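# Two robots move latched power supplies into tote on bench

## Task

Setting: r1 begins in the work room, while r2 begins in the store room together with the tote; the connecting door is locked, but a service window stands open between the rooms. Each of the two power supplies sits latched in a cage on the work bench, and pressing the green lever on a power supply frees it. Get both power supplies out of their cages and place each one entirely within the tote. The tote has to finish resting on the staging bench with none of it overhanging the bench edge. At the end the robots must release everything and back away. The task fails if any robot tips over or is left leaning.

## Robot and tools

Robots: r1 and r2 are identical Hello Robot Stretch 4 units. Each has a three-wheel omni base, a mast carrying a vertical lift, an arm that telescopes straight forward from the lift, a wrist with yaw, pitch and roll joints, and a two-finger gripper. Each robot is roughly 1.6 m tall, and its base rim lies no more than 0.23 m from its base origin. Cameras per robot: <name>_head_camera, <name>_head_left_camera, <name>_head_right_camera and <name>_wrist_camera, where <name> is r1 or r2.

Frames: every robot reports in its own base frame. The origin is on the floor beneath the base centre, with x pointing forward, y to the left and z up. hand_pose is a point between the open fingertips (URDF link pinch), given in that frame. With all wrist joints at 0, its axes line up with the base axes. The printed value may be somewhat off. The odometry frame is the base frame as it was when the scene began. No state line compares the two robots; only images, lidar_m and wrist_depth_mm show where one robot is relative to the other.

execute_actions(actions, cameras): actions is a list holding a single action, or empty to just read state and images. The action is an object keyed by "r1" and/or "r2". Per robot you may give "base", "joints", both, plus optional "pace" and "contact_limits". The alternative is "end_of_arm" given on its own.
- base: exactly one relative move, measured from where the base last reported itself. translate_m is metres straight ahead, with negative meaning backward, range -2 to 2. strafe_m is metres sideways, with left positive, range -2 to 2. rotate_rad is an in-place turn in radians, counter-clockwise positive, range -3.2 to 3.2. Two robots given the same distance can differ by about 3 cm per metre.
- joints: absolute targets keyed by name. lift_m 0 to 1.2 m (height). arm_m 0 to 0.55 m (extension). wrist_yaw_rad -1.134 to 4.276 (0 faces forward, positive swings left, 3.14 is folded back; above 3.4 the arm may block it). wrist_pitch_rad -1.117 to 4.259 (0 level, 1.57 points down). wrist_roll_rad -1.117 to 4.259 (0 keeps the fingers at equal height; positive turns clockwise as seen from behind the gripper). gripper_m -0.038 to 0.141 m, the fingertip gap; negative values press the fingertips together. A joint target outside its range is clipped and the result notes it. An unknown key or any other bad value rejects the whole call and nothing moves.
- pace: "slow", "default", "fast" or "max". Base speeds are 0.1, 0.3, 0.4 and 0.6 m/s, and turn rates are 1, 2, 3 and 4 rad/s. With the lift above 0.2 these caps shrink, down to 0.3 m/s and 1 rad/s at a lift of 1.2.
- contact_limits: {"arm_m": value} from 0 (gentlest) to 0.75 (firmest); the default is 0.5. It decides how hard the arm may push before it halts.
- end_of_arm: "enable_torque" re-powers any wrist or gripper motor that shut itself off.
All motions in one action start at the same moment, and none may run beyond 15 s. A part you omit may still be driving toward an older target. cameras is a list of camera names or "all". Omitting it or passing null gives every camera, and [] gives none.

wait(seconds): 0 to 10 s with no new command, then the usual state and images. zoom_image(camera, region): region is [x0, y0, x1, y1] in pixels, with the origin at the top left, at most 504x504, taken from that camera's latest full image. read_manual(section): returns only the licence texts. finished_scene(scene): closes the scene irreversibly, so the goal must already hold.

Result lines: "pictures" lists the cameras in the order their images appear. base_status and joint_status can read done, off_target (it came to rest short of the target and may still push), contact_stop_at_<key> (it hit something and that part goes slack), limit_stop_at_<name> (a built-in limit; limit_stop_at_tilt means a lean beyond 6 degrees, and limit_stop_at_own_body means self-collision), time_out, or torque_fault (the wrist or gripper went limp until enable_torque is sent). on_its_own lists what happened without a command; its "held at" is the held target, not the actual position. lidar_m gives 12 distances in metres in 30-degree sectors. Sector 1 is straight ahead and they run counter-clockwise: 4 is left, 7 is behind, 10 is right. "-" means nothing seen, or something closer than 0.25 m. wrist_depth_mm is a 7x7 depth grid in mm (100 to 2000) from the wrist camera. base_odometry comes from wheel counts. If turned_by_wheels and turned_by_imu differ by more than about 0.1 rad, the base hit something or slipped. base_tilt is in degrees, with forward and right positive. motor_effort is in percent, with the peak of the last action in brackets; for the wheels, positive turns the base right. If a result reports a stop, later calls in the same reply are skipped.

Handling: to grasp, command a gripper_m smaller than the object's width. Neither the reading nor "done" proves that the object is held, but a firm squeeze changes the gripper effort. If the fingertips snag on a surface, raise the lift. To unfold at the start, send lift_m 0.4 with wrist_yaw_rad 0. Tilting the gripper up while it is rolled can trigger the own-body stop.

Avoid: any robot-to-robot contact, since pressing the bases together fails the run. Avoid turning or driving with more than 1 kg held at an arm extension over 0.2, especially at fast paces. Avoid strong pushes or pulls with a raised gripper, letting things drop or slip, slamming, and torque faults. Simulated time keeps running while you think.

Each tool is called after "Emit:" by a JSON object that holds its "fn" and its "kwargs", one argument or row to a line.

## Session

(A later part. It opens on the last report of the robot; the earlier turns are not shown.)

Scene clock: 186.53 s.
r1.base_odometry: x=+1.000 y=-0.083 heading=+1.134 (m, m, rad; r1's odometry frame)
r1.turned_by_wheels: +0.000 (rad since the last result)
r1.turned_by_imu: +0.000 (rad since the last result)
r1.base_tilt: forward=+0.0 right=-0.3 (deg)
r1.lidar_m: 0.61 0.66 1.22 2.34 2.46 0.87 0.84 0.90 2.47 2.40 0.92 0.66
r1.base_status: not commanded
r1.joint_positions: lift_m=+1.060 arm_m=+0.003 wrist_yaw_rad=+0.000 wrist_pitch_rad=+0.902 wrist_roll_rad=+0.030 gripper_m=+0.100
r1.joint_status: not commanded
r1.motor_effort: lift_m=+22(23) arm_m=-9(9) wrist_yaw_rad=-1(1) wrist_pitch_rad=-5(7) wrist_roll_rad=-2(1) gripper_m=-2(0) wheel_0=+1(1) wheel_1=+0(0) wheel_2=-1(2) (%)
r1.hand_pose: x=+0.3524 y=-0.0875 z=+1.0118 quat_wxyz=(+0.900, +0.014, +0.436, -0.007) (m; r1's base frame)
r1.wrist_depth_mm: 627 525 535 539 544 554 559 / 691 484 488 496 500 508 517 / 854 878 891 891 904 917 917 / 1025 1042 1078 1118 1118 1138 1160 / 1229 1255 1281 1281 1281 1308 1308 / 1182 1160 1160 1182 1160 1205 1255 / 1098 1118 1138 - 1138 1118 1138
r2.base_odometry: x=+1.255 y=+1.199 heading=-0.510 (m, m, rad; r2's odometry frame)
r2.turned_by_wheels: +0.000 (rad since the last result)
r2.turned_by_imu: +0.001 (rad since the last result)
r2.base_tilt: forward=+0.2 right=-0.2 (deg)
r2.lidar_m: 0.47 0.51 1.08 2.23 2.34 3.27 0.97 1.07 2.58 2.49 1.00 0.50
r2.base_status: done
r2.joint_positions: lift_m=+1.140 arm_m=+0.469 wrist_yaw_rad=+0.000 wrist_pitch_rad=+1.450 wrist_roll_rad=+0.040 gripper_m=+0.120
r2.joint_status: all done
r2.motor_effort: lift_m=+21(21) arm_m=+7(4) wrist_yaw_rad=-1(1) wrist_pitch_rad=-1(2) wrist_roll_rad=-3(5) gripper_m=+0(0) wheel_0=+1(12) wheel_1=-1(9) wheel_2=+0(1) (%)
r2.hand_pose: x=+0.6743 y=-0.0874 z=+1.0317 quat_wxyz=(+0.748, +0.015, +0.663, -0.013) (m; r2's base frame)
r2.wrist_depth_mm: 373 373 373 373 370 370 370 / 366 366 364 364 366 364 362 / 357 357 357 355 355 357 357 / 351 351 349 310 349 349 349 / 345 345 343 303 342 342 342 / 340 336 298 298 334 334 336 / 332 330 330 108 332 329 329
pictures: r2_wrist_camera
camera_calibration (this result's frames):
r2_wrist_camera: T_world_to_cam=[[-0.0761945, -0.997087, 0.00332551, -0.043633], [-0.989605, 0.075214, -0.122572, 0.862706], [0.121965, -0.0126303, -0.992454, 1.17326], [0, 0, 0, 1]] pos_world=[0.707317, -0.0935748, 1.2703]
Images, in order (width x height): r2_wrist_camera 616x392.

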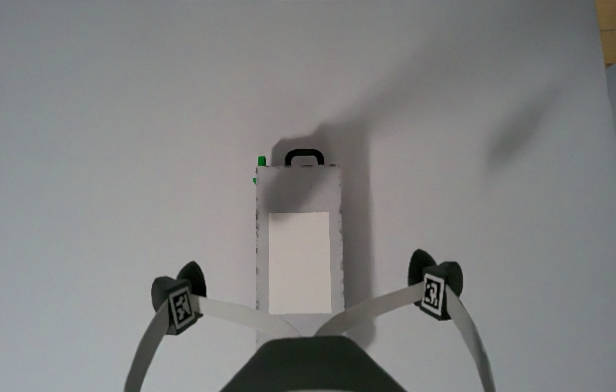

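Emit:
{"fn": "execute_actions", "kwargs": {
  "actions": [
    {"r2":{"base":{"strafe_m":0.005},"joints":{"wrist_roll_rad":0.085,"lift_m":1.053,"gripper_m":0.095}}}
  ],
  "cameras": ["r2_wrist_camera"]
}}

Emit:
{"fn": "execute_actions", "kwargs": {
  "actions": [
    {"r2":{"joints":{"gripper_m":0.012}}}
  ],
  "cameras": ["r2_wrist_camera"]
}}

Scene clock: 188.17 s.
r1.base_odometry: x=+1.000 y=-0.083 heading=+1.134 (m, m, rad; r1's odometry frame)
r1.turned_by_wheels: +0.000 (rad since the last result)
r1.turned_by_imu: +0.000 (rad since the last result)
r1.base_tilt: forward=-0.1 right=-0.4 (deg)
r1.lidar_m: 0.63 0.67 1.24 2.35 2.45 0.88 0.83 0.90 2.48 2.37 0.93 0.67
r1.base_status: not commanded
r1.joint_positions: lift_m=+1.060 arm_m=+0.003 wrist_yaw_rad=+0.000 wrist_pitch_rad=+0.902 wrist_roll_rad=+0.030 gripper_m=+0.100
r1.joint_status: not commanded
r1.motor_effort: lift_m=+22(23) arm_m=-9(9) wrist_yaw_rad=-1(1) wrist_pitch_rad=-6(6) wrist_roll_rad=+1(2) gripper_m=-1(1) wheel_0=+1(1) wheel_1=+0(0) wheel_2=-1(1) (%)
r1.hand_pose: x=+0.3524 y=-0.0875 z=+1.0118 quat_wxyz=(+0.900, +0.014, +0.436, -0.007) (m; r1's base frame)
r1.wrist_depth_mm: 627 525 530 535 544 554 564 / 691 488 492 496 504 512 512 / 842 866 891 891 904 931 917 / 1042 1060 1060 1098 1118 1138 1160 / 1229 1229 1281 1281 1308 1308 1336 / 1182 1160 1160 1205 1182 1229 1229 / 1098 1098 1118 - 1138 1118 1138
r2.base_odometry: x=+1.258 y=+1.204 heading=-0.510 (m, m, rad; r2's odometry frame)
r2.turned_by_wheels: +0.000 (rad since the last result)
r2.turned_by_imu: +0.001 (rad since the last result)
r2.base_tilt: forward=+0.1 right=-0.2 (deg)
r2.lidar_m: 0.47 0.51 0.73 2.22 2.37 3.24 0.99 1.08 2.57 2.50 0.99 0.50
r2.base_status: done
r2.joint_positions: lift_m=+1.053 arm_m=+0.469 wrist_yaw_rad=+0.000 wrist_pitch_rad=+1.450 wrist_roll_rad=+0.085 gripper_m=+0.095
r2.joint_status: all done
r2.motor_effort: lift_m=+16(20) arm_m=+8(7) wrist_yaw_rad=+0(0) wrist_pitch_rad=+0(1) wrist_roll_rad=-4(2) gripper_m=-2(1) wheel_0=+3(9) wheel_1=-2(6) wheel_2=+0(1) (%)
r2.hand_pose: x=+0.6743 y=-0.0874 z=+0.9451 quat_wxyz=(+0.748, +0.032, +0.663, -0.028) (m; r2's base frame)
r2.wrist_depth_mm: 282 281 281 279 278 278 277 / 277 276 274 274 273 273 272 / 271 271 268 228 268 267 266 / 265 265 264 223 263 263 262 / 259 260 258 219 257 257 257 / 255 255 200 215 216 253 253 / 251 249 250 108 248 248 247
pictures: r2_wrist_camera
camera_calibration (this result's frames):
r2_wrist_camera: T_world_to_cam=[[-0.120085, -0.992762, -0.0019964, -0.00834244], [-0.985312, 0.119429, -0.122051, 0.852568], [0.121406, -0.0126893, -0.992522, 1.08771], [0, 0, 0, 1]] pos_world=[0.706989, -0.096301, 1.18362]
Images, in order (width x height): r2_wrist_camera 616x392.

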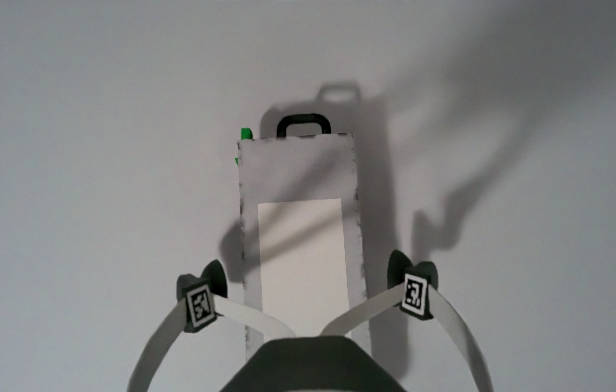

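Scene clock: 189.80 s.
r1.base_odometry: x=+1.000 y=-0.083 heading=+1.134 (m, m, rad; r1's odometry frame)
r1.turned_by_wheels: +0.000 (rad since the last result)
r1.turned_by_imu: +0.000 (rad since the last result)
r1.base_tilt: forward=+0.0 right=-0.4 (deg)
r1.lidar_m: 0.63 0.67 1.22 2.34 2.46 0.87 0.83 0.89 2.49 2.40 0.92 0.67
r1.base_status: not commanded
r1.joint_positions: lift_m=+1.060 arm_m=+0.003 wrist_yaw_rad=+0.000 wrist_pitch_rad=+0.902 wrist_roll_rad=+0.030 gripper_m=+0.100
r1.joint_status: not commanded
r1.motor_effort: lift_m=+23(22) arm_m=-9(9) wrist_yaw_rad=-1(0) wrist_pitch_rad=-5(6) wrist_roll_rad=-1(1) gripper_m=+0(0) wheel_0=+1(1) wheel_1=+0(0) wheel_2=-1(1) (%)
r1.hand_pose: x=+0.3524 y=-0.0875 z=+1.0118 quat_wxyz=(+0.900, +0.014, +0.436, -0.007) (m; r1's base frame)
r1.wrist_depth_mm: 627 521 535 544 539 549 559 / 691 480 488 492 500 508 512 / 854 854 891 891 904 931 946 / 1042 1060 1078 1118 1118 1138 1160 / 1229 1255 1281 1308 1281 1308 1308 / 1160 1160 1160 1182 1182 1205 1229 / 1098 1078 1118 - 1138 1138 1138
r2.base_odometry: x=+1.258 y=+1.204 heading=-0.510 (m, m, rad; r2's odometry frame)
r2.turned_by_wheels: +0.000 (rad since the last result)
r2.turned_by_imu: +0.000 (rad since the last result)
r2.base_tilt: forward=+0.1 right=-0.2 (deg)
r2.lidar_m: 0.47 0.50 0.73 2.21 2.33 3.29 0.97 1.05 2.61 2.52 1.00 0.51
r2.base_status: not commanded
r2.joint_positions: lift_m=+1.053 arm_m=+0.469 wrist_yaw_rad=+0.000 wrist_pitch_rad=+1.451 wrist_roll_rad=+0.085 gripper_m=+0.012
r2.joint_status: all done
r2.motor_effort: lift_m=+19(20) arm_m=+7(8) wrist_yaw_rad=-1(2) wrist_pitch_rad=-4(5) wrist_roll_rad=-4(1) gripper_m=-23(23) wheel_0=+3(3) wheel_1=-2(2) wheel_2=+0(0) (%)
r2.hand_pose: x=+0.6740 y=-0.0874 z=+0.9448 quat_wxyz=(+0.747, +0.032, +0.663, -0.028) (m; r2's base frame)
r2.wrist_depth_mm: 278 277 277 277 276 274 274 / 272 272 272 272 271 270 268 / 267 267 266 217 266 264 264 / 263 262 260 213 259 259 259 / 258 257 256 208 255 255 255 / 253 252 199 204 187 249 250 / 249 247 248 108 246 246 246
pictures: r2_wrist_camera
camera_calibration (this result's frames):
r2_wrist_camera: T_world_to_cam=[[-0.119963, -0.992777, -0.00185891, -0.00858703], [-0.985469, 0.119307, -0.120899, 0.851243], [0.120248, -0.0126716, -0.992663, 1.08838], [0, 0, 0, 1]] pos_world=[0.706969, -0.0962925, 1.18329]
Images, in order (width x height): r2_wrist_camera 616x392.

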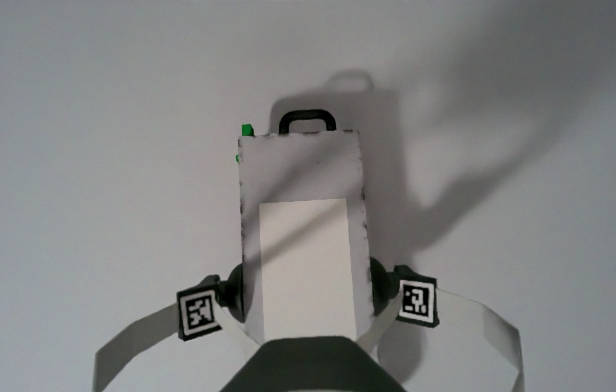

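Emit:
{"fn": "execute_actions", "kwargs": {
  "actions": [
    {"r2":{"joints":{"gripper_m":0.005,"lift_m":1.1,"arm_m":0.05}}}
  ],
  "cameras": []
}}

Emit:
{"fn": "execute_actions", "kwargs": {
  "actions": [
    {"r2":{"base":{"strafe_m":-0.95},"joints":{"lift_m":0.6},"pace":"fast"}}
  ],
  "cameras": ["r2_wrist_camera"]
}}

Scene clock: 192.27 s.
r1.base_odometry: x=+1.000 y=-0.083 heading=+1.134 (m, m, rad; r1's odometry frame)
r1.turned_by_wheels: +0.000 (rad since the last result)
r1.turned_by_imu: +0.000 (rad since the last result)
r1.base_tilt: forward=-0.1 right=-0.4 (deg)
r1.lidar_m: 0.63 0.66 1.24 2.36 2.45 0.87 0.84 0.90 2.50 2.39 0.91 0.68
r1.base_status: not commanded
r1.joint_positions: lift_m=+1.060 arm_m=+0.003 wrist_yaw_rad=+0.000 wrist_pitch_rad=+0.902 wrist_roll_rad=+0.030 gripper_m=+0.100
r1.joint_status: not commanded
r1.motor_effort: lift_m=+23(22) arm_m=-9(9) wrist_yaw_rad=-1(1) wrist_pitch_rad=-4(6) wrist_roll_rad=-1(2) gripper_m=+0(2) wheel_0=+1(1) wheel_1=+0(0) wheel_2=-1(1) (%)
r1.hand_pose: x=+0.3524 y=-0.0875 z=+1.0118 quat_wxyz=(+0.900, +0.014, +0.436, -0.007) (m; r1's base frame)
r1.wrist_depth_mm: 627 521 539 544 544 549 569 / 691 488 488 496 500 512 517 / 854 854 891 891 904 931 931 / 1025 1042 1060 1078 1118 1138 1160 / 1255 1255 1281 1308 1281 1336 1308 / 1160 1160 1160 1160 1182 1229 1205 / 1098 1078 1118 - 1138 1118 1138
r2.base_odometry: x=+1.258 y=+1.204 heading=-0.510 (m, m, rad; r2's odometry frame)
r2.turned_by_wheels: +0.000 (rad since the last result)
r2.turned_by_imu: +0.001 (rad since the last result)
r2.base_tilt: forward=+0.2 right=-0.2 (deg)
r2.lidar_m: 0.48 0.51 1.08 2.23 2.32 3.27 0.99 1.07 2.58 2.50 1.01 0.32
r2.base_status: not commanded
r2.joint_positions: lift_m=+1.100 arm_m=+0.051 wrist_yaw_rad=+0.000 wrist_pitch_rad=+1.452 wrist_roll_rad=+0.085 gripper_m=+0.005
r2.joint_status: all done
r2.motor_effort: lift_m=+25(27) arm_m=-8(8) wrist_yaw_rad=+1(1) wrist_pitch_rad=-5(6) wrist_roll_rad=-2(1) gripper_m=-24(24) wheel_0=+3(3) wheel_1=-2(2) wheel_2=+0(0) (%)
r2.hand_pose: x=+0.2565 y=-0.0874 z=+0.9913 quat_wxyz=(+0.747, +0.032, +0.663, -0.028) (m; r2's base frame)
r2.wrist_depth_mm: 334 338 349 364 778 820 854 / 878 917 960 1008 1078 1138 1182 / 1205 1229 1229 215 1229 1229 1229 / 1205 1205 1205 211 1205 1205 1205 / 1182 1205 1182 206 1160 1182 1182 / 1182 1182 196 202 198 1160 1160 / 1160 1138 1138 108 1138 1118 1138
pictures: none
No camera images: the call's "cameras" was empty. Leave "cameras" out to get every camera's image.

Scene clock: 196.47 s.
r1.base_odometry: x=+1.000 y=-0.083 heading=+1.134 (m, m, rad; r1's odometry frame)
r1.turned_by_wheels: +0.000 (rad since the last result)
r1.turned_by_imu: +0.000 (rad since the last result)
r1.base_tilt: forward=-0.1 right=-0.3 (deg)
r1.lidar_m: 0.62 0.66 1.24 2.35 2.45 0.87 0.84 0.90 2.50 2.39 0.93 0.66
r1.base_status: not commanded
r1.joint_positions: lift_m=+1.060 arm_m=+0.003 wrist_yaw_rad=+0.000 wrist_pitch_rad=+0.902 wrist_roll_rad=+0.030 gripper_m=+0.100
r1.joint_status: not commanded
r1.motor_effort: lift_m=+22(22) arm_m=-9(9) wrist_yaw_rad=+0(1) wrist_pitch_rad=-5(5) wrist_roll_rad=-1(1) gripper_m=+1(1) wheel_0=+1(1) wheel_1=-1(0) wheel_2=-1(1) (%)
r1.hand_pose: x=+0.3524 y=-0.0875 z=+1.0118 quat_wxyz=(+0.900, +0.014, +0.436, -0.007) (m; r1's base frame)
r1.wrist_depth_mm: 627 525 535 539 544 554 564 / 691 488 492 500 500 508 517 / 854 866 891 891 917 931 931 / 1060 1060 1060 1098 1118 1138 1160 / 1255 1255 1255 1308 1281 1308 1336 / 1182 1160 1138 1229 1160 1229 1229 / 1098 1098 1138 - 1138 1138 1138
r2.base_odometry: x=+0.794 y=+0.374 heading=-0.510 (m, m, rad; r2's odometry frame)
r2.turned_by_wheels: +0.000 (rad since the last result)
r2.turned_by_imu: +0.000 (rad since the last result)
r2.base_tilt: forward=+0.2 right=-0.2 (deg)
r2.lidar_m: 0.68 0.69 0.73 3.00 1.46 1.12 1.90 2.17 1.59 1.55 0.93 0.69
r2.base_status: done
r2.joint_positions: lift_m=+0.600 arm_m=+0.051 wrist_yaw_rad=+0.000 wrist_pitch_rad=+1.451 wrist_roll_rad=+0.085 gripper_m=+0.005
r2.joint_status: all done
r2.motor_effort: lift_m=+21(24) arm_m=-8(7) wrist_yaw_rad=+1(1) wrist_pitch_rad=-5(5) wrist_roll_rad=+0(2) gripper_m=-25(25) wheel_0=+2(11) wheel_1=-1(10) wheel_2=+0(1) (%)
r2.hand_pose: x=+0.2566 y=-0.0874 z=+0.4917 quat_wxyz=(+0.747, +0.032, +0.663, -0.028) (m; r2's base frame)
r2.wrist_depth_mm: 634 654 676 683 715 741 750 / 750 750 750 741 741 741 741 / 741 741 732 214 732 732 732 / 723 723 723 211 715 715 715 / 715 707 707 206 707 707 699 / 699 707 196 202 198 683 683 / 683 488 480 108 676 668 676
pictures: r2_wrist_camera
camera_calibration (this result's frames):
r2_wrist_camera: T_world_to_cam=[[-0.120727, -0.992684, -0.00186162, -0.0593119], [-0.985402, 0.120067, -0.120694, 0.385104], [0.120035, -0.0127366, -0.992688, 0.688842], [0, 0, 0, 1]] pos_world=[0.289637, -0.096343, 0.730174]
Images, in order (width x height): r2_wrist_camera 616x392.

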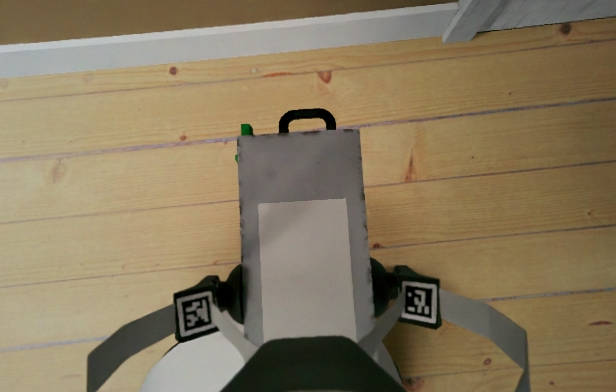

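Emit:
{"fn": "execute_actions", "kwargs": {
  "actions": [
    {"r2":{"base":{"translate_m":-1.925},"joints":{"lift_m":0.9},"pace":"max"}}
  ],
  "cameras": []
}}

Emit:
{"fn": "execute_actions", "kwargs": {
  "actions": [
    {"r2":{"base":{"rotate_rad":1.552},"joints":{"lift_m":1.05}}}
  ],
  "cameras": ["r2_head_camera"]
}}

Scene clock: 202.10 s.
r1.base_odometry: x=+1.000 y=-0.083 heading=+1.134 (m, m, rad; r1's odometry frame)
r1.turned_by_wheels: +0.000 (rad since the last result)
r1.turned_by_imu: +0.001 (rad since the last result)
r1.base_tilt: forward=+0.0 right=-0.4 (deg)
r1.lidar_m: 0.63 0.67 1.23 2.35 2.45 0.87 0.83 0.89 2.47 2.40 0.93 0.67
r1.base_status: not commanded
r1.joint_positions: lift_m=+1.060 arm_m=+0.003 wrist_yaw_rad=+0.000 wrist_pitch_rad=+0.902 wrist_roll_rad=+0.030 gripper_m=+0.100
r1.joint_status: not commanded
r1.motor_effort: lift_m=+22(22) arm_m=-9(9) wrist_yaw_rad=-1(1) wrist_pitch_rad=-6(6) wrist_roll_rad=-2(0) gripper_m=-2(1) wheel_0=+1(1) wheel_1=+0(0) wheel_2=-1(1) (%)
r1.hand_pose: x=+0.3524 y=-0.0875 z=+1.0118 quat_wxyz=(+0.900, +0.014, +0.436, -0.007) (m; r1's base frame)
r1.wrist_depth_mm: 621 521 539 539 549 549 564 / 683 488 492 496 504 508 517 / 854 854 891 904 904 917 917 / 1025 1060 1060 1078 1118 1118 1160 / 1255 1255 1229 1281 1281 1308 1308 / 1182 1138 1182 1205 1160 1229 1229 / 1078 1098 1138 - 1138 1118 1138
r2.base_odometry: x=-0.886 y=+1.314 heading=-0.510 (m, m, rad; r2's odometry frame)
r2.turned_by_wheels: +0.000 (rad since the last result)
r2.turned_by_imu: -0.002 (rad since the last result)
r2.base_tilt: forward=+0.1 right=-0.2 (deg)
r2.lidar_m: 2.48 0.66 0.45 0.46 0.47 0.69 1.68 1.80 1.57 1.50 1.60 0.34
r2.base_status: done
r2.joint_positions: lift_m=+0.900 arm_m=+0.051 wrist_yaw_rad=+0.000 wrist_pitch_rad=+1.451 wrist_roll_rad=+0.085 gripper_m=+0.005
r2.joint_status: all done
r2.motor_effort: lift_m=+24(29) arm_m=-7(8) wrist_yaw_rad=+0(0) wrist_pitch_rad=-4(6) wrist_roll_rad=+1(1) gripper_m=-25(25) wheel_0=-4(9) wheel_1=+0(9) wheel_2=-1(16) (%)
r2.hand_pose: x=+0.2566 y=-0.0874 z=+0.7914 quat_wxyz=(+0.747, +0.032, +0.663, -0.028) (m; r2's base frame)
r2.wrist_depth_mm: 1078 1060 1078 1060 1078 1060 1060 / 1060 1060 1060 1042 1042 1060 1042 / 1042 1042 1042 215 1025 1025 1025 / 1025 1025 1008 211 1008 1008 1008 / 1008 1008 991 206 991 991 991 / 976 991 196 202 197 960 960 / 976 960 768 108 960 946 946
pictures: none
No camera images: the call's "cameras" was empty. Leave "cameras" out to get every camera's image.

Scene clock: 204.20 s.
r1.base_odometry: x=+1.000 y=-0.083 heading=+1.134 (m, m, rad; r1's odometry frame)
r1.turned_by_wheels: +0.000 (rad since the last result)
r1.turned_by_imu: +0.000 (rad since the last result)
r1.base_tilt: forward=-0.1 right=-0.3 (deg)
r1.lidar_m: 0.63 0.65 1.23 2.33 2.45 0.88 0.84 0.90 2.49 2.40 0.94 0.67
r1.base_status: not commanded
r1.joint_positions: lift_m=+1.060 arm_m=+0.003 wrist_yaw_rad=+0.000 wrist_pitch_rad=+0.902 wrist_roll_rad=+0.030 gripper_m=+0.100
r1.joint_status: not commanded
r1.motor_effort: lift_m=+22(23) arm_m=-9(9) wrist_yaw_rad=+0(1) wrist_pitch_rad=-6(6) wrist_roll_rad=+0(0) gripper_m=-2(1) wheel_0=+1(1) wheel_1=-1(0) wheel_2=-1(1) (%)
r1.hand_pose: x=+0.3524 y=-0.0875 z=+1.0118 quat_wxyz=(+0.900, +0.014, +0.436, -0.007) (m; r1's base frame)
r1.wrist_depth_mm: 634 525 530 539 544 554 559 / 691 484 492 492 508 504 512 / 842 866 878 891 917 946 917 / 1042 1025 1078 1098 1118 1138 1138 / 1229 1229 1281 1308 1281 1336 1308 / 1160 1182 1182 1205 1205 1229 1255 / 1098 1098 1138 - 1118 1138 1138
r2.base_odometry: x=-0.886 y=+1.314 heading=+1.041 (m, m, rad; r2's odometry frame)
r2.turned_by_wheels: +1.551 (rad since the last result)
r2.turned_by_imu: +1.566 (rad since the last result)
r2.base_tilt: forward=+0.2 right=-0.3 (deg)
r2.lidar_m: 0.43 0.46 0.68 1.70 1.74 1.60 1.51 1.60 2.14 2.57 0.70 0.34
r2.base_status: done
r2.joint_positions: lift_m=+1.050 arm_m=+0.051 wrist_yaw_rad=+0.000 wrist_pitch_rad=+1.451 wrist_roll_rad=+0.085 gripper_m=+0.005
r2.joint_status: all done
r2.motor_effort: lift_m=+26(27) arm_m=-7(7) wrist_yaw_rad=+0(1) wrist_pitch_rad=-3(5) wrist_roll_rad=-2(1) gripper_m=-23(24) wheel_0=-5(10) wheel_1=-1(7) wheel_2=-3(10) (%)
r2.hand_pose: x=+0.2567 y=-0.0874 z=+0.9413 quat_wxyz=(+0.747, +0.032, +0.663, -0.028) (m; r2's base frame)
r2.wrist_depth_mm: 439 439 436 436 436 436 433 / 430 433 430 445 1182 1182 1182 / 1182 1205 1182 215 1160 1160 1160 / 1160 1182 1160 210 1160 1138 1138 / 1138 1138 1138 206 1138 1138 1118 / 1118 1138 197 202 198 1098 1118 / 1118 1098 904 108 1098 1078 1078
pictures: r2_head_camera
Images, in order (width x height): r2_head_camera 420x560.

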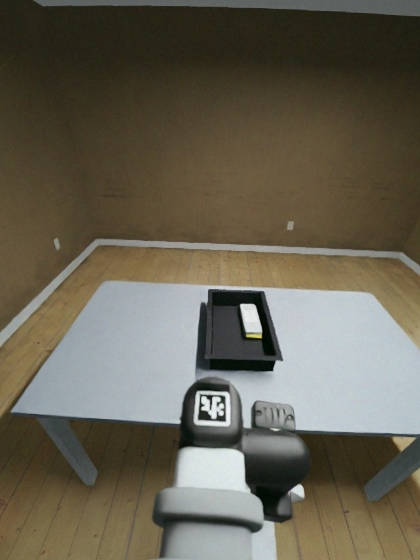

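Emit:
{"fn": "execute_actions", "kwargs": {
  "actions": [
    {"r2":{"base":{"translate_m":0.25},"joints":{"arm_m":0.345}}}
  ],
  "cameras": ["r2_head_camera","r2_wrist_camera","r2_head_right_camera"]
}}

Scene clock: 206.53 s.
r1.base_odometry: x=+1.000 y=-0.083 heading=+1.134 (m, m, rad; r1's odometry frame)
r1.turned_by_wheels: +0.000 (rad since the last result)
r1.turned_by_imu: +0.000 (rad since the last result)
r1.base_tilt: forward=+0.0 right=-0.3 (deg)
r1.lidar_m: 0.63 0.68 1.24 2.36 2.45 0.87 0.84 0.88 2.49 2.40 0.91 0.65
r1.base_status: not commanded
r1.joint_positions: lift_m=+1.060 arm_m=+0.003 wrist_yaw_rad=+0.000 wrist_pitch_rad=+0.902 wrist_roll_rad=+0.030 gripper_m=+0.100
r1.joint_status: not commanded
r1.motor_effort: lift_m=+23(22) arm_m=-9(9) wrist_yaw_rad=-1(0) wrist_pitch_rad=-5(5) wrist_roll_rad=+0(0) gripper_m=+0(1) wheel_0=+1(1) wheel_1=-1(0) wheel_2=-1(1) (%)
r1.hand_pose: x=+0.3524 y=-0.0875 z=+1.0118 quat_wxyz=(+0.900, +0.014, +0.436, -0.007) (m; r1's base frame)
r1.wrist_depth_mm: 615 530 535 544 544 554 564 / 683 484 488 496 500 512 512 / 842 866 878 891 904 917 917 / 1042 1060 1060 1098 1118 1160 1160 / 1229 1255 1255 1255 1255 1336 1281 / 1182 1182 1160 1205 1182 1205 1229 / 1098 1078 1118 - 1118 1118 1138
r2.base_odometry: x=-0.760 y=+1.530 heading=+1.041 (m, m, rad; r2's odometry frame)
r2.turned_by_wheels: +0.000 (rad since the last result)
r2.turned_by_imu: +0.001 (rad since the last result)
r2.base_tilt: forward=+0.1 right=-0.2 (deg)
r2.lidar_m: 0.25 0.25 0.33 1.68 1.75 1.85 1.77 1.84 2.54 0.88 0.33 0.25
r2.base_status: done
r2.joint_positions: lift_m=+1.050 arm_m=+0.344 wrist_yaw_rad=+0.000 wrist_pitch_rad=+1.451 wrist_roll_rad=+0.085 gripper_m=+0.005
r2.joint_status: all done
r2.motor_effort: lift_m=+25(25) arm_m=+7(9) wrist_yaw_rad=-1(1) wrist_pitch_rad=-3(9) wrist_roll_rad=-1(2) gripper_m=-23(25) wheel_0=+3(8) wheel_1=+1(7) wheel_2=-2(11) (%)
r2.hand_pose: x=+0.5490 y=-0.0874 z=+0.9413 quat_wxyz=(+0.747, +0.032, +0.663, -0.028) (m; r2's base frame)
r2.wrist_depth_mm: 436 436 377 394 384 430 430 / 430 427 424 418 379 424 421 / 421 421 392 215 373 413 413 / 413 413 336 211 368 402 407 / 407 402 317 206 397 355 399 / 397 397 196 203 198 307 392 / 392 387 307 108 377 314 384
pictures: r2_head_camera, r2_head_right_camera, r2_wrist_camera
camera_calibration (this result's frames):
r2_wrist_camera: T_world_to_cam=[[-0.120234, -0.992744, -0.00189981, -0.0233968], [-0.985423, 0.119579, -0.121004, 0.72777], [0.120353, -0.0126766, -0.99265, 1.09991], [0, 0, 0, 1]] pos_world=[0.581971, -0.0963095, 1.17985]
Images, in order (width x height): r2_head_camera 420x560, r2_head_right_camera 420x672, r2_wrist_camera 616x392.

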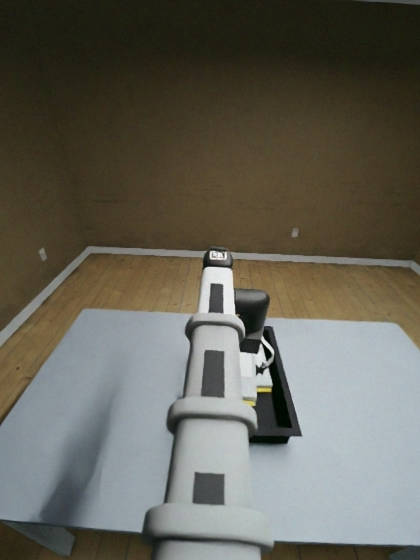

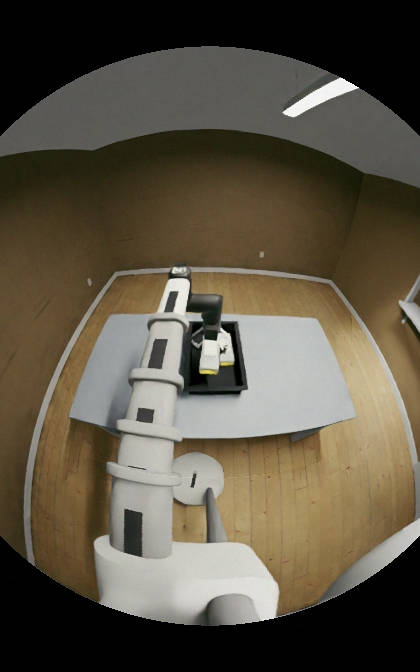

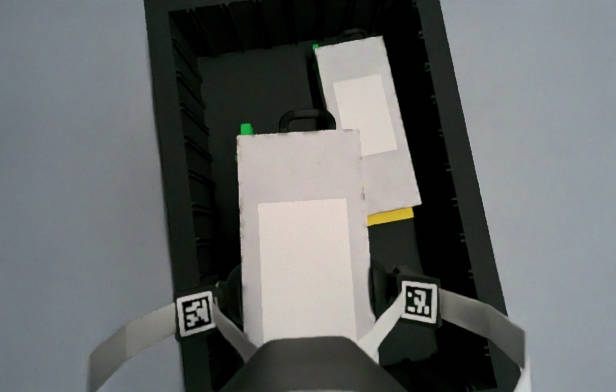

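Emit:
{"fn": "execute_actions", "kwargs": {
  "actions": [
    {"r2":{"joints":{"arm_m":0.357,"wrist_roll_rad":0.025,"lift_m":0.97,"gripper_m":0.012}}}
  ],
  "cameras": ["r2_wrist_camera","r2_head_right_camera"]
}}

Scene clock: 208.30 s.
r1.base_odometry: x=+1.000 y=-0.083 heading=+1.134 (m, m, rad; r1's odometry frame)
r1.turned_by_wheels: +0.000 (rad since the last result)
r1.turned_by_imu: +0.000 (rad since the last result)
r1.base_tilt: forward=+0.0 right=-0.4 (deg)
r1.lidar_m: 0.63 0.68 1.24 2.35 2.46 0.86 0.81 0.90 2.48 2.40 0.92 0.65
r1.base_status: not commanded
r1.joint_positions: lift_m=+1.060 arm_m=+0.003 wrist_yaw_rad=+0.000 wrist_pitch_rad=+0.902 wrist_roll_rad=+0.030 gripper_m=+0.100
r1.joint_status: not commanded
r1.motor_effort: lift_m=+22(22) arm_m=-9(9) wrist_yaw_rad=-2(2) wrist_pitch_rad=-5(4) wrist_roll_rad=+0(3) gripper_m=-1(0) wheel_0=+1(1) wheel_1=+0(0) wheel_2=-2(1) (%)
r1.hand_pose: x=+0.3524 y=-0.0875 z=+1.0118 quat_wxyz=(+0.900, +0.014, +0.436, -0.007) (m; r1's base frame)
r1.wrist_depth_mm: 627 525 535 544 544 549 564 / 691 488 492 496 500 512 512 / 854 854 878 904 917 917 931 / 1042 1042 1078 1098 1118 1138 1160 / 1255 1255 1281 1308 1281 1336 1308 / 1182 1182 1160 1205 1205 1205 1229 / 1098 1078 1118 - 1138 1118 1138
r2.base_odometry: x=-0.760 y=+1.530 heading=+1.041 (m, m, rad; r2's odometry frame)
r2.turned_by_wheels: +0.000 (rad since the last result)
r2.turned_by_imu: +0.000 (rad since the last result)
r2.base_tilt: forward=+0.1 right=-0.2 (deg)
r2.lidar_m: 0.25 0.25 0.29 1.70 1.74 1.85 1.76 1.82 2.52 0.88 0.33 0.25
r2.base_status: not commanded
r2.joint_positions: lift_m=+0.970 arm_m=+0.356 wrist_yaw_rad=+0.000 wrist_pitch_rad=+1.451 wrist_roll_rad=+0.025 gripper_m=+0.012
r2.joint_status: all done
r2.motor_effort: lift_m=+20(24) arm_m=+8(6) wrist_yaw_rad=+0(0) wrist_pitch_rad=-4(5) wrist_roll_rad=-3(6) gripper_m=-24(23) wheel_0=+3(3) wheel_1=+1(2) wheel_2=-2(3) (%)
r2.hand_pose: x=+0.5609 y=-0.0874 z=+0.8617 quat_wxyz=(+0.748, +0.009, +0.664, -0.008) (m; r2's base frame)
r2.wrist_depth_mm: 351 268 345 345 304 270 349 / 343 282 342 342 298 263 342 / 338 272 332 216 291 267 336 / 330 265 322 212 289 273 329 / 325 255 304 208 303 283 322 / 320 236 198 204 187 239 315 / 314 229 290 108 310 306 229
pictures: r2_head_right_camera, r2_wrist_camera
camera_calibration (this result's frames):
r2_wrist_camera: T_world_to_cam=[[-0.0617529, -0.998078, 0.00516099, -0.0614786], [-0.990735, 0.0606702, -0.121508, 0.728112], [0.120961, -0.0126166, -0.992577, 1.01907], [0, 0, 0, 1]] pos_world=[0.594301, -0.092678, 1.10029]
Images, in order (width x height): r2_head_right_camera 420x672, r2_wrist_camera 616x392.

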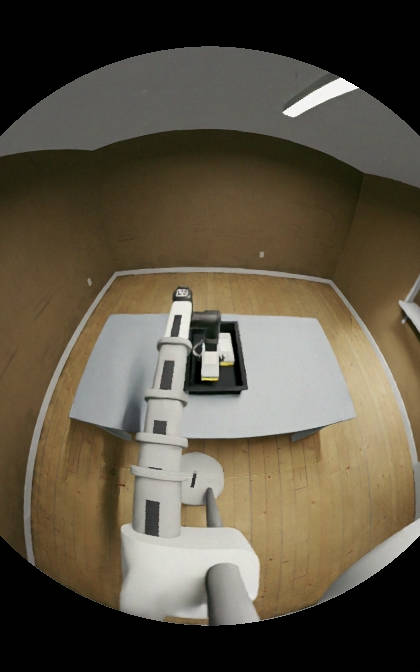

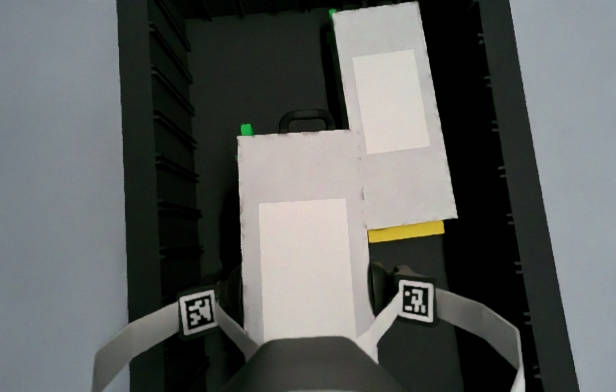

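Emit:
{"fn": "execute_actions", "kwargs": {
  "actions": [],
  "cameras": ["r2_wrist_camera","r2_head_camera"]
}}

Scene clock: 208.97 s.
r1.base_odometry: x=+1.000 y=-0.083 heading=+1.134 (m, m, rad; r1's odometry frame)
r1.turned_by_wheels: +0.000 (rad since the last result)
r1.turned_by_imu: +0.000 (rad since the last result)
r1.base_tilt: forward=-0.1 right=-0.3 (deg)
r1.lidar_m: 0.64 0.65 1.23 2.35 2.46 0.85 0.83 0.91 2.47 2.39 0.92 0.67
r1.base_status: not commanded
r1.joint_positions: lift_m=+1.060 arm_m=+0.003 wrist_yaw_rad=+0.000 wrist_pitch_rad=+0.902 wrist_roll_rad=+0.030 gripper_m=+0.100
r1.joint_status: not commanded
r1.motor_effort: lift_m=+22(22) arm_m=-9(9) wrist_yaw_rad=+0(2) wrist_pitch_rad=-5(4) wrist_roll_rad=-1(3) gripper_m=+0(0) wheel_0=+1(1) wheel_1=+0(0) wheel_2=-1(1) (%)
r1.hand_pose: x=+0.3524 y=-0.0875 z=+1.0118 quat_wxyz=(+0.900, +0.014, +0.436, -0.007) (m; r1's base frame)
r1.wrist_depth_mm: 621 521 535 544 544 549 559 / 691 484 492 492 500 508 517 / 854 866 891 904 931 931 917 / 1025 1042 1078 1078 1098 1138 1182 / 1229 1229 1255 1281 1281 1308 1308 / 1160 1205 1160 1182 1160 1255 1229 / 1078 1098 1118 - 1138 1118 1138
r2.base_odometry: x=-0.760 y=+1.530 heading=+1.041 (m, m, rad; r2's odometry frame)
r2.turned_by_wheels: +0.000 (rad since the last result)
r2.turned_by_imu: +0.000 (rad since the last result)
r2.base_tilt: forward=+0.1 right=-0.2 (deg)
r2.lidar_m: 0.25 0.25 0.32 1.66 1.71 1.85 1.76 1.86 2.52 0.91 0.32 0.25
r2.base_status: not commanded
r2.joint_positions: lift_m=+0.970 arm_m=+0.356 wrist_yaw_rad=+0.000 wrist_pitch_rad=+1.451 wrist_roll_rad=+0.025 gripper_m=+0.012
r2.joint_status: all done
r2.motor_effort: lift_m=+20(24) arm_m=+8(6) wrist_yaw_rad=+0(0) wrist_pitch_rad=-4(5) wrist_roll_rad=-2(6) gripper_m=-23(23) wheel_0=+3(3) wheel_1=+1(2) wheel_2=-2(3) (%)
r2.hand_pose: x=+0.5609 y=-0.0874 z=+0.8617 quat_wxyz=(+0.748, +0.009, +0.664, -0.008) (m; r2's base frame)
r2.wrist_depth_mm: 351 268 347 345 304 270 349 / 345 283 342 342 298 263 342 / 336 272 332 217 293 267 334 / 332 265 320 213 287 273 329 / 325 255 306 208 303 283 322 / 319 235 198 204 188 238 314 / 314 229 289 108 309 306 230
pictures: r2_head_camera, r2_wrist_camera
camera_calibration (this result's frames):
r2_wrist_camera: T_world_to_cam=[[-0.0617525, -0.998078, 0.00516101, -0.0614788], [-0.990735, 0.0606698, -0.121508, 0.728112], [0.120962, -0.0126166, -0.992577, 1.01907], [0, 0, 0, 1]] pos_world=[0.594302, -0.092678, 1.10029]
Images, in order (width x height): r2_head_camera 420x560, r2_wrist_camera 616x392.

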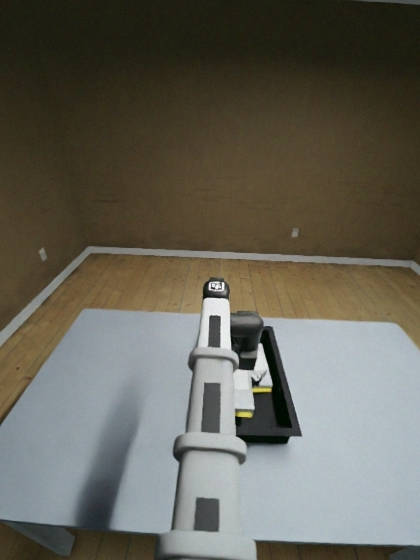

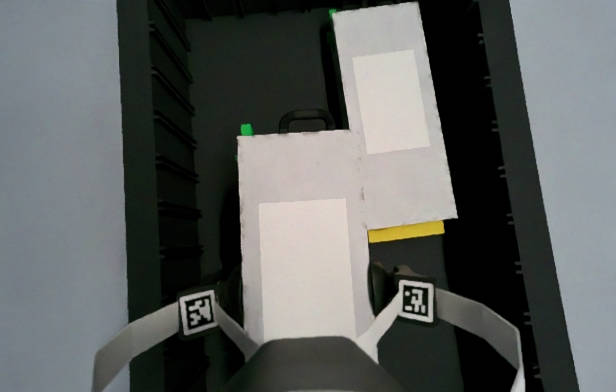

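Emit:
{"fn": "execute_actions", "kwargs": {
  "actions": [
    {"r2":{"joints":{"lift_m":0.935},"pace":"slow"}}
  ],
  "cameras": ["r2_wrist_camera","r2_head_camera"]
}}

Scene clock: 210.23 s.
r1.base_odometry: x=+1.000 y=-0.083 heading=+1.134 (m, m, rad; r1's odometry frame)
r1.turned_by_wheels: +0.000 (rad since the last result)
r1.turned_by_imu: +0.000 (rad since the last result)
r1.base_tilt: forward=+0.0 right=-0.3 (deg)
r1.lidar_m: 0.63 0.68 1.23 2.35 2.44 0.87 0.84 0.89 2.48 2.39 0.92 0.66
r1.base_status: not commanded
r1.joint_positions: lift_m=+1.060 arm_m=+0.003 wrist_yaw_rad=+0.000 wrist_pitch_rad=+0.902 wrist_roll_rad=+0.030 gripper_m=+0.100
r1.joint_status: not commanded
r1.motor_effort: lift_m=+22(22) arm_m=-9(9) wrist_yaw_rad=-2(1) wrist_pitch_rad=-6(6) wrist_roll_rad=-1(2) gripper_m=-2(1) wheel_0=+1(1) wheel_1=+0(0) wheel_2=-1(1) (%)
r1.hand_pose: x=+0.3524 y=-0.0875 z=+1.0118 quat_wxyz=(+0.900, +0.014, +0.436, -0.007) (m; r1's base frame)
r1.wrist_depth_mm: 621 521 535 539 549 549 559 / 683 488 492 500 508 508 517 / 842 854 866 904 917 946 931 / 1025 1042 1078 1078 1098 1118 1160 / 1255 1229 1255 1281 1281 1308 1308 / 1205 1160 1182 1182 1160 1205 1229 / 1078 1098 1138 - 1138 1138 1138
r2.base_odometry: x=-0.760 y=+1.530 heading=+1.041 (m, m, rad; r2's odometry frame)
r2.turned_by_wheels: +0.000 (rad since the last result)
r2.turned_by_imu: +0.000 (rad since the last result)
r2.base_tilt: forward=+0.1 right=-0.2 (deg)
r2.lidar_m: 0.25 0.25 0.32 1.68 1.78 1.85 1.76 1.84 2.52 0.90 0.33 0.25
r2.base_status: not commanded
r2.joint_positions: lift_m=+0.935 arm_m=+0.356 wrist_yaw_rad=+0.000 wrist_pitch_rad=+1.451 wrist_roll_rad=+0.025 gripper_m=+0.012
r2.joint_status: all done
r2.motor_effort: lift_m=+20(19) arm_m=+8(8) wrist_yaw_rad=+0(0) wrist_pitch_rad=-5(4) wrist_roll_rad=-2(2) gripper_m=-22(23) wheel_0=+3(3) wheel_1=+1(1) wheel_2=-3(3) (%)
r2.hand_pose: x=+0.5609 y=-0.0874 z=+0.8268 quat_wxyz=(+0.748, +0.009, +0.664, -0.008) (m; r2's base frame)
r2.wrist_depth_mm: 312 229 310 309 267 252 310 / 307 222 304 304 262 258 304 / 301 213 298 216 258 256 211 / 296 209 291 213 252 253 207 / 290 214 286 208 285 279 206 / 286 200 199 204 188 239 208 / 281 196 277 108 277 276 213
pictures: r2_head_camera, r2_wrist_camera
camera_calibration (this result's frames):
r2_wrist_camera: T_world_to_cam=[[-0.0617522, -0.998078, 0.00516106, -0.0612985], [-0.990735, 0.0606695, -0.121508, 0.723866], [0.120961, -0.0126166, -0.992577, 0.984363], [0, 0, 0, 1]] pos_world=[0.594304, -0.0926779, 1.06533]
Images, in order (width x height): r2_head_camera 420x560, r2_wrist_camera 616x392.

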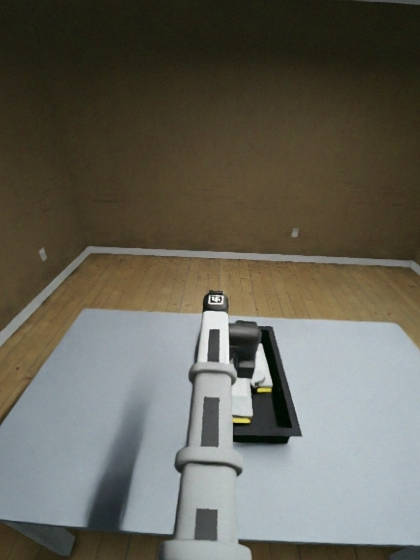

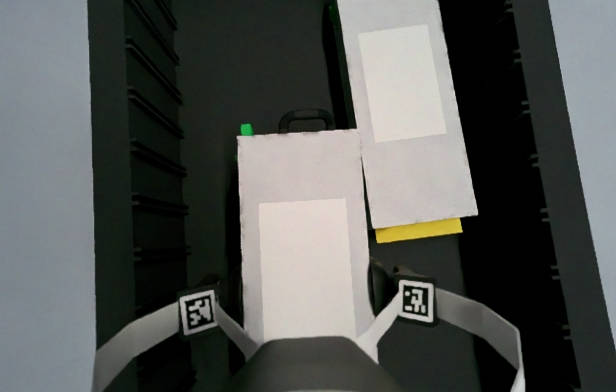

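Emit:
{"fn": "execute_actions", "kwargs": {
  "actions": [
    {"r2":{"base":{"strafe_m":0.008},"pace":"slow"}}
  ],
  "cameras": []
}}

Emit:
{"fn": "execute_actions", "kwargs": {
  "actions": [
    {"r2":{"joints":{"lift_m":0.902},"pace":"slow"}}
  ],
  "cameras": ["r2_wrist_camera","r2_head_camera"]
}}

Scene clock: 211.20 s.
r1.base_odometry: x=+1.000 y=-0.083 heading=+1.134 (m, m, rad; r1's odometry frame)
r1.turned_by_wheels: +0.000 (rad since the last result)
r1.turned_by_imu: +0.000 (rad since the last result)
r1.base_tilt: forward=-0.1 right=-0.3 (deg)
r1.lidar_m: 0.64 0.66 1.21 2.35 2.44 0.87 0.83 0.91 2.49 2.40 0.94 0.66
r1.base_status: not commanded
r1.joint_positions: lift_m=+1.060 arm_m=+0.003 wrist_yaw_rad=+0.000 wrist_pitch_rad=+0.902 wrist_roll_rad=+0.030 gripper_m=+0.100
r1.joint_status: not commanded
r1.motor_effort: lift_m=+22(22) arm_m=-9(9) wrist_yaw_rad=-2(1) wrist_pitch_rad=-5(5) wrist_roll_rad=-5(1) gripper_m=-1(2) wheel_0=+0(0) wheel_1=+0(0) wheel_2=-1(1) (%)
r1.hand_pose: x=+0.3524 y=-0.0875 z=+1.0118 quat_wxyz=(+0.900, +0.014, +0.436, -0.007) (m; r1's base frame)
r1.wrist_depth_mm: 621 525 535 539 549 544 564 / 699 488 492 492 500 512 521 / 854 866 878 904 917 904 931 / 1025 1042 1078 1078 1118 1118 1160 / 1255 1229 1255 1308 1281 1308 1308 / 1182 1138 1160 1182 1205 1229 1205 / 1078 1098 1118 - 1118 1118 1118
r2.base_odometry: x=-0.766 y=+1.534 heading=+1.041 (m, m, rad; r2's odometry frame)
r2.turned_by_wheels: +0.000 (rad since the last result)
r2.turned_by_imu: +0.000 (rad since the last result)
r2.base_tilt: forward=+0.1 right=-0.2 (deg)
r2.lidar_m: 0.25 0.26 0.30 1.65 1.78 1.87 1.75 1.82 2.51 0.90 0.33 0.25
r2.base_status: done
r2.joint_positions: lift_m=+0.935 arm_m=+0.356 wrist_yaw_rad=+0.000 wrist_pitch_rad=+1.451 wrist_roll_rad=+0.025 gripper_m=+0.012
r2.joint_status: not commanded
r2.motor_effort: lift_m=+20(20) arm_m=+8(8) wrist_yaw_rad=+0(1) wrist_pitch_rad=-4(4) wrist_roll_rad=-5(4) gripper_m=-24(22) wheel_0=-4(7) wheel_1=+3(7) wheel_2=+0(1) (%)
r2.hand_pose: x=+0.5609 y=-0.0874 z=+0.8268 quat_wxyz=(+0.748, +0.009, +0.664, -0.008) (m; r2's base frame)
r2.wrist_depth_mm: 314 229 310 310 267 264 265 / 307 221 304 304 263 260 216 / 301 213 298 216 257 258 211 / 296 220 290 212 253 254 208 / 291 216 282 208 286 283 214 / 286 200 198 204 187 252 220 / 281 195 265 108 277 276 220
pictures: none
No camera images: the call's "cameras" was empty. Leave "cameras" out to get every camera's image.

Scene clock: 212.30 s.
r1.base_odometry: x=+1.000 y=-0.083 heading=+1.134 (m, m, rad; r1's odometry frame)
r1.turned_by_wheels: +0.000 (rad since the last result)
r1.turned_by_imu: +0.000 (rad since the last result)
r1.base_tilt: forward=+0.0 right=-0.4 (deg)
r1.lidar_m: 0.63 0.68 1.23 2.34 2.46 0.88 0.82 0.90 2.46 2.40 0.94 0.67
r1.base_status: not commanded
r1.joint_positions: lift_m=+1.060 arm_m=+0.003 wrist_yaw_rad=+0.000 wrist_pitch_rad=+0.902 wrist_roll_rad=+0.030 gripper_m=+0.100
r1.joint_status: not commanded
r1.motor_effort: lift_m=+23(22) arm_m=-9(9) wrist_yaw_rad=-1(1) wrist_pitch_rad=-5(6) wrist_roll_rad=-1(0) gripper_m=+0(1) wheel_0=+1(1) wheel_1=+0(0) wheel_2=-1(1) (%)
r1.hand_pose: x=+0.3524 y=-0.0875 z=+1.0118 quat_wxyz=(+0.900, +0.014, +0.436, -0.007) (m; r1's base frame)
r1.wrist_depth_mm: 621 525 535 539 549 549 564 / 699 484 492 496 504 508 521 / 854 866 878 904 904 917 917 / 1025 1060 1060 1078 1118 1138 1160 / 1229 1255 1281 1255 1281 1308 1336 / 1182 1138 1160 1205 1182 1229 1229 / 1078 1098 1118 - 1138 1138 1118
r2.base_odometry: x=-0.766 y=+1.534 heading=+1.041 (m, m, rad; r2's odometry frame)
r2.turned_by_wheels: +0.000 (rad since the last result)
r2.turned_by_imu: +0.000 (rad since the last result)
r2.base_tilt: forward=+0.2 right=-0.2 (deg)
r2.lidar_m: 0.25 0.26 0.31 1.68 1.76 1.84 1.77 1.82 2.54 0.88 0.30 0.25
r2.base_status: not commanded
r2.joint_positions: lift_m=+0.902 arm_m=+0.356 wrist_yaw_rad=+0.000 wrist_pitch_rad=+1.451 wrist_roll_rad=+0.025 gripper_m=+0.012
r2.joint_status: all done
r2.motor_effort: lift_m=+20(20) arm_m=+8(8) wrist_yaw_rad=+0(0) wrist_pitch_rad=-4(5) wrist_roll_rad=-2(4) gripper_m=-23(22) wheel_0=-4(4) wheel_1=+3(3) wheel_2=+0(0) (%)
r2.hand_pose: x=+0.5609 y=-0.0874 z=+0.7938 quat_wxyz=(+0.748, +0.009, +0.664, -0.008) (m; r2's base frame)
r2.wrist_depth_mm: 277 210 276 276 232 233 200 / 272 202 271 271 229 229 201 / 266 195 265 216 224 225 205 / 263 189 259 213 220 220 211 / 257 186 255 208 254 253 215 / 253 169 198 204 188 248 220 / 249 166 245 108 245 245 220
pictures: r2_head_camera, r2_wrist_camera
camera_calibration (this result's frames):
r2_wrist_camera: T_world_to_cam=[[-0.06175, -0.998078, 0.00516133, -0.0611294], [-0.990735, 0.0606674, -0.121508, 0.71986], [0.120961, -0.0126166, -0.992577, 0.951604], [0, 0, 0, 1]] pos_world=[0.594308, -0.0926778, 1.03232]
Images, in order (width x height): r2_head_camera 420x560, r2_wrist_camera 616x392.

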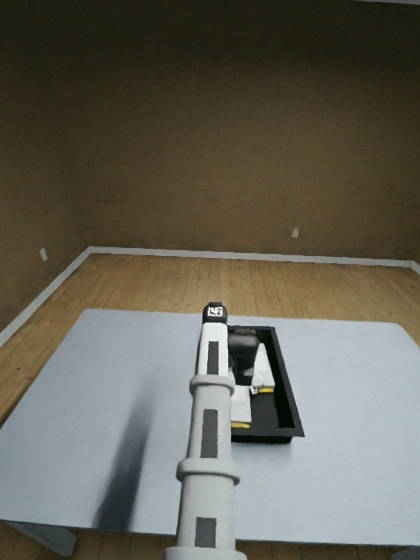

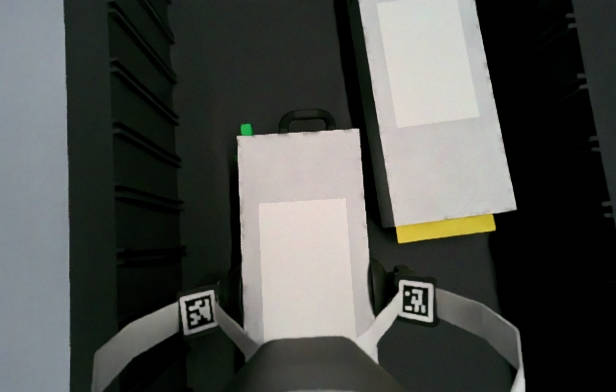

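Emit:
{"fn": "execute_actions", "kwargs": {
  "actions": [
    {"r2":{"joints":{"gripper_m":0.085,"lift_m":0.906},"pace":"slow"}}
  ],
  "cameras": ["r2_wrist_camera"]
}}

Scene clock: 215.23 s.
r1.base_odometry: x=+1.000 y=-0.083 heading=+1.134 (m, m, rad; r1's odometry frame)
r1.turned_by_wheels: +0.000 (rad since the last result)
r1.turned_by_imu: +0.000 (rad since the last result)
r1.base_tilt: forward=-0.1 right=-0.3 (deg)
r1.lidar_m: 0.62 0.68 1.25 2.36 2.46 0.87 0.84 0.90 2.46 2.39 0.91 0.67
r1.base_status: not commanded
r1.joint_positions: lift_m=+1.060 arm_m=+0.003 wrist_yaw_rad=+0.000 wrist_pitch_rad=+0.902 wrist_roll_rad=+0.030 gripper_m=+0.100
r1.joint_status: not commanded
r1.motor_effort: lift_m=+23(23) arm_m=-9(9) wrist_yaw_rad=-2(1) wrist_pitch_rad=-5(5) wrist_roll_rad=+0(1) gripper_m=+1(0) wheel_0=+1(1) wheel_1=+0(1) wheel_2=-1(1) (%)
r1.hand_pose: x=+0.3524 y=-0.0875 z=+1.0118 quat_wxyz=(+0.900, +0.014, +0.436, -0.007) (m; r1's base frame)
r1.wrist_depth_mm: 627 525 530 539 539 549 559 / 683 484 492 496 500 512 517 / 878 878 878 904 917 931 931 / 1025 1060 1060 1098 1078 1138 1160 / 1255 1255 1255 1308 1281 1308 1308 / 1182 1182 1138 1205 1182 1229 1229 / 1118 1118 1118 - 1138 1098 1138
r2.base_odometry: x=-0.766 y=+1.534 heading=+1.041 (m, m, rad; r2's odometry frame)
r2.turned_by_wheels: +0.000 (rad since the last result)
r2.turned_by_imu: +0.001 (rad since the last result)
r2.base_tilt: forward=+0.2 right=-0.2 (deg)
r2.lidar_m: 0.25 0.26 0.29 1.67 1.74 1.87 1.77 1.86 2.52 0.92 0.30 0.25
r2.base_status: not commanded
r2.joint_positions: lift_m=+0.906 arm_m=+0.356 wrist_yaw_rad=+0.000 wrist_pitch_rad=+1.451 wrist_roll_rad=+0.025 gripper_m=+0.085
r2.joint_status: all done
r2.motor_effort: lift_m=+20(28) arm_m=+8(8) wrist_yaw_rad=+1(1) wrist_pitch_rad=-3(6) wrist_roll_rad=-2(6) gripper_m=-1(23) wheel_0=-4(4) wheel_1=+3(3) wheel_2=+0(0) (%)
r2.hand_pose: x=+0.5610 y=-0.0874 z=+0.7977 quat_wxyz=(+0.748, +0.010, +0.663, -0.009) (m; r2's base frame)
r2.wrist_depth_mm: 285 210 282 283 240 239 198 / 279 204 277 277 236 236 201 / 273 196 271 229 231 231 206 / 270 192 265 226 226 227 211 / 264 185 259 221 242 259 214 / 259 175 198 216 200 255 218 / 254 170 251 108 252 250 219
pictures: r2_wrist_camera
camera_calibration (this result's frames):
r2_wrist_camera: T_world_to_cam=[[-0.0622657, -0.998046, 0.00512862, -0.0608426], [-0.990634, 0.061176, -0.122075, 0.720902], [0.121523, -0.0126817, -0.992508, 0.955144], [0, 0, 0, 1]] pos_world=[0.594289, -0.0927128, 1.0363]
Images, in order (width x height): r2_wrist_camera 616x392.

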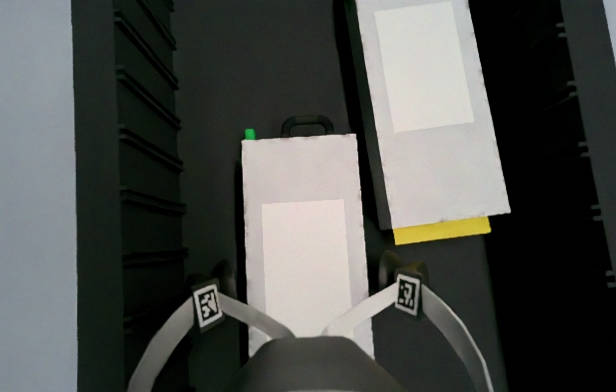

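Emit:
{"fn": "execute_actions", "kwargs": {
  "actions": [
    {"r2":{"joints":{"lift_m":1.04}}}
  ],
  "cameras": []
}}

Emit:
{"fn": "execute_actions", "kwargs": {
  "actions": [
    {"r2":{"base":{"translate_m":-0.3},"joints":{"arm_m":0.003},"pace":"fast"}}
  ],
  "cameras": ["r2_head_camera","r2_head_left_camera"]
}}

Scene clock: 217.00 s.
r1.base_odometry: x=+1.000 y=-0.083 heading=+1.134 (m, m, rad; r1's odometry frame)
r1.turned_by_wheels: +0.000 (rad since the last result)
r1.turned_by_imu: +0.000 (rad since the last result)
r1.base_tilt: forward=-0.1 right=-0.4 (deg)
r1.lidar_m: 0.62 0.67 1.22 2.35 2.47 0.87 0.84 0.90 2.49 2.39 0.94 0.65
r1.base_status: not commanded
r1.joint_positions: lift_m=+1.060 arm_m=+0.003 wrist_yaw_rad=+0.000 wrist_pitch_rad=+0.902 wrist_roll_rad=+0.030 gripper_m=+0.100
r1.joint_status: not commanded
r1.motor_effort: lift_m=+22(22) arm_m=-9(9) wrist_yaw_rad=-2(2) wrist_pitch_rad=-6(6) wrist_roll_rad=-1(1) gripper_m=-2(1) wheel_0=+0(1) wheel_1=+0(1) wheel_2=-1(1) (%)
r1.hand_pose: x=+0.3524 y=-0.0875 z=+1.0118 quat_wxyz=(+0.900, +0.014, +0.436, -0.007) (m; r1's base frame)
r1.wrist_depth_mm: 621 521 535 544 549 549 559 / 699 484 488 492 496 504 512 / 842 854 891 904 917 931 946 / 1042 1060 1060 1098 1098 1118 1138 / 1229 1255 1281 1308 1308 1308 1336 / 1182 1182 1160 1205 1160 1205 1229 / 1118 1078 1138 - 1118 1118 1118
r2.base_odometry: x=-0.766 y=+1.534 heading=+1.041 (m, m, rad; r2's odometry frame)
r2.turned_by_wheels: +0.000 (rad since the last result)
r2.turned_by_imu: +0.000 (rad since the last result)
r2.base_tilt: forward=+0.1 right=-0.2 (deg)
r2.lidar_m: 0.25 0.25 0.34 1.66 1.76 1.86 1.76 1.85 2.53 0.88 0.29 0.25
r2.base_status: not commanded
r2.joint_positions: lift_m=+1.040 arm_m=+0.356 wrist_yaw_rad=+0.000 wrist_pitch_rad=+1.451 wrist_roll_rad=+0.025 gripper_m=+0.085
r2.joint_status: all done
r2.motor_effort: lift_m=+22(22) arm_m=+8(8) wrist_yaw_rad=+2(1) wrist_pitch_rad=-2(3) wrist_roll_rad=-3(4) gripper_m=-2(2) wheel_0=-4(4) wheel_1=+4(3) wheel_2=+0(0) (%)
r2.hand_pose: x=+0.5610 y=-0.0874 z=+0.9316 quat_wxyz=(+0.748, +0.010, +0.663, -0.009) (m; r2's base frame)
r2.wrist_depth_mm: 427 427 347 377 379 424 427 / 418 418 413 413 375 415 418 / 413 410 404 407 368 355 410 / 402 399 384 359 359 359 402 / 394 394 327 353 387 347 394 / 389 387 198 345 200 307 387 / 382 379 314 108 377 297 377
pictures: none
No camera images: the call's "cameras" was empty. Leave "cameras" out to get every camera's image.

Scene clock: 219.33 s.
r1.base_odometry: x=+1.000 y=-0.083 heading=+1.134 (m, m, rad; r1's odometry frame)
r1.turned_by_wheels: +0.000 (rad since the last result)
r1.turned_by_imu: +0.000 (rad since the last result)
r1.base_tilt: forward=-0.1 right=-0.4 (deg)
r1.lidar_m: 0.63 0.65 1.23 2.34 2.46 0.88 0.83 0.89 2.48 2.40 0.94 0.67
r1.base_status: not commanded
r1.joint_positions: lift_m=+1.060 arm_m=+0.003 wrist_yaw_rad=+0.000 wrist_pitch_rad=+0.902 wrist_roll_rad=+0.030 gripper_m=+0.100
r1.joint_status: not commanded
r1.motor_effort: lift_m=+23(23) arm_m=-9(9) wrist_yaw_rad=-1(0) wrist_pitch_rad=-5(6) wrist_roll_rad=+0(1) gripper_m=-1(3) wheel_0=+1(1) wheel_1=+0(0) wheel_2=-1(1) (%)
r1.hand_pose: x=+0.3524 y=-0.0875 z=+1.0118 quat_wxyz=(+0.900, +0.014, +0.436, -0.007) (m; r1's base frame)
r1.wrist_depth_mm: 621 525 535 539 549 549 554 / 676 488 492 496 504 508 517 / 854 866 891 891 904 931 931 / 1008 1042 1060 1098 1118 1138 1138 / 1255 1255 1255 1281 1281 1366 1308 / 1182 1182 1182 1205 1160 1255 1229 / 1098 1098 1138 - 1138 1138 1138
r2.base_odometry: x=-0.918 y=+1.275 heading=+1.041 (m, m, rad; r2's odometry frame)
r2.turned_by_wheels: +0.000 (rad since the last result)
r2.turned_by_imu: -0.001 (rad since the last result)
r2.base_tilt: forward=+0.1 right=-0.2 (deg)
r2.lidar_m: 0.50 0.53 0.75 1.67 1.75 1.57 1.47 1.54 2.09 2.62 0.77 0.53
r2.base_status: done
r2.joint_positions: lift_m=+1.040 arm_m=+0.004 wrist_yaw_rad=+0.000 wrist_pitch_rad=+1.451 wrist_roll_rad=+0.025 gripper_m=+0.085
r2.joint_status: all done
r2.motor_effort: lift_m=+22(23) arm_m=-8(7) wrist_yaw_rad=+1(1) wrist_pitch_rad=-2(2) wrist_roll_rad=-5(4) gripper_m=+0(3) wheel_0=-4(10) wheel_1=-1(8) wheel_2=+0(15) (%)
r2.hand_pose: x=+0.2099 y=-0.0874 z=+0.9316 quat_wxyz=(+0.748, +0.010, +0.663, -0.008) (m; r2's base frame)
r2.wrist_depth_mm: 452 1205 1205 1205 1205 1229 1255 / 1205 1205 1205 1205 1182 1182 1182 / 1160 1182 1182 1182 1182 1160 1160 / 1160 1160 1138 1160 1160 1160 1138 / 1138 1138 1138 1138 1118 1118 1118 / 1118 1118 198 917 200 1098 1098 / 1098 1078 904 108 1078 1078 1098
pictures: r2_head_camera, r2_head_left_camera
Images, in order (width x height): r2_head_camera 420x560, r2_head_left_camera 420x672.

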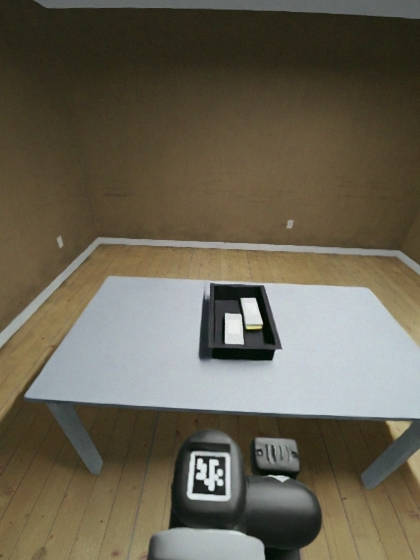

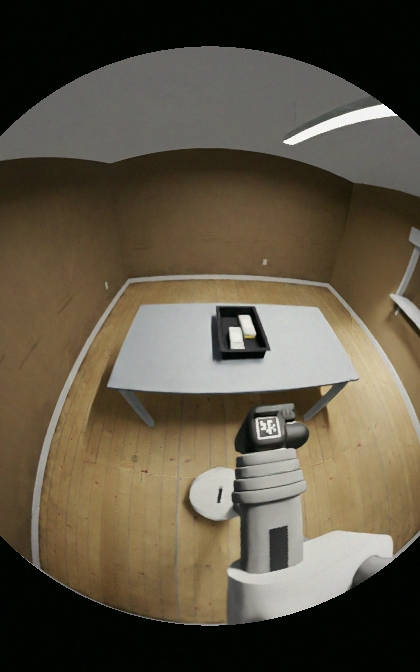

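Emit:
{"fn": "finished_scene", "kwargs": {
  "scene": 1
}}

The scene is finished: the task was done.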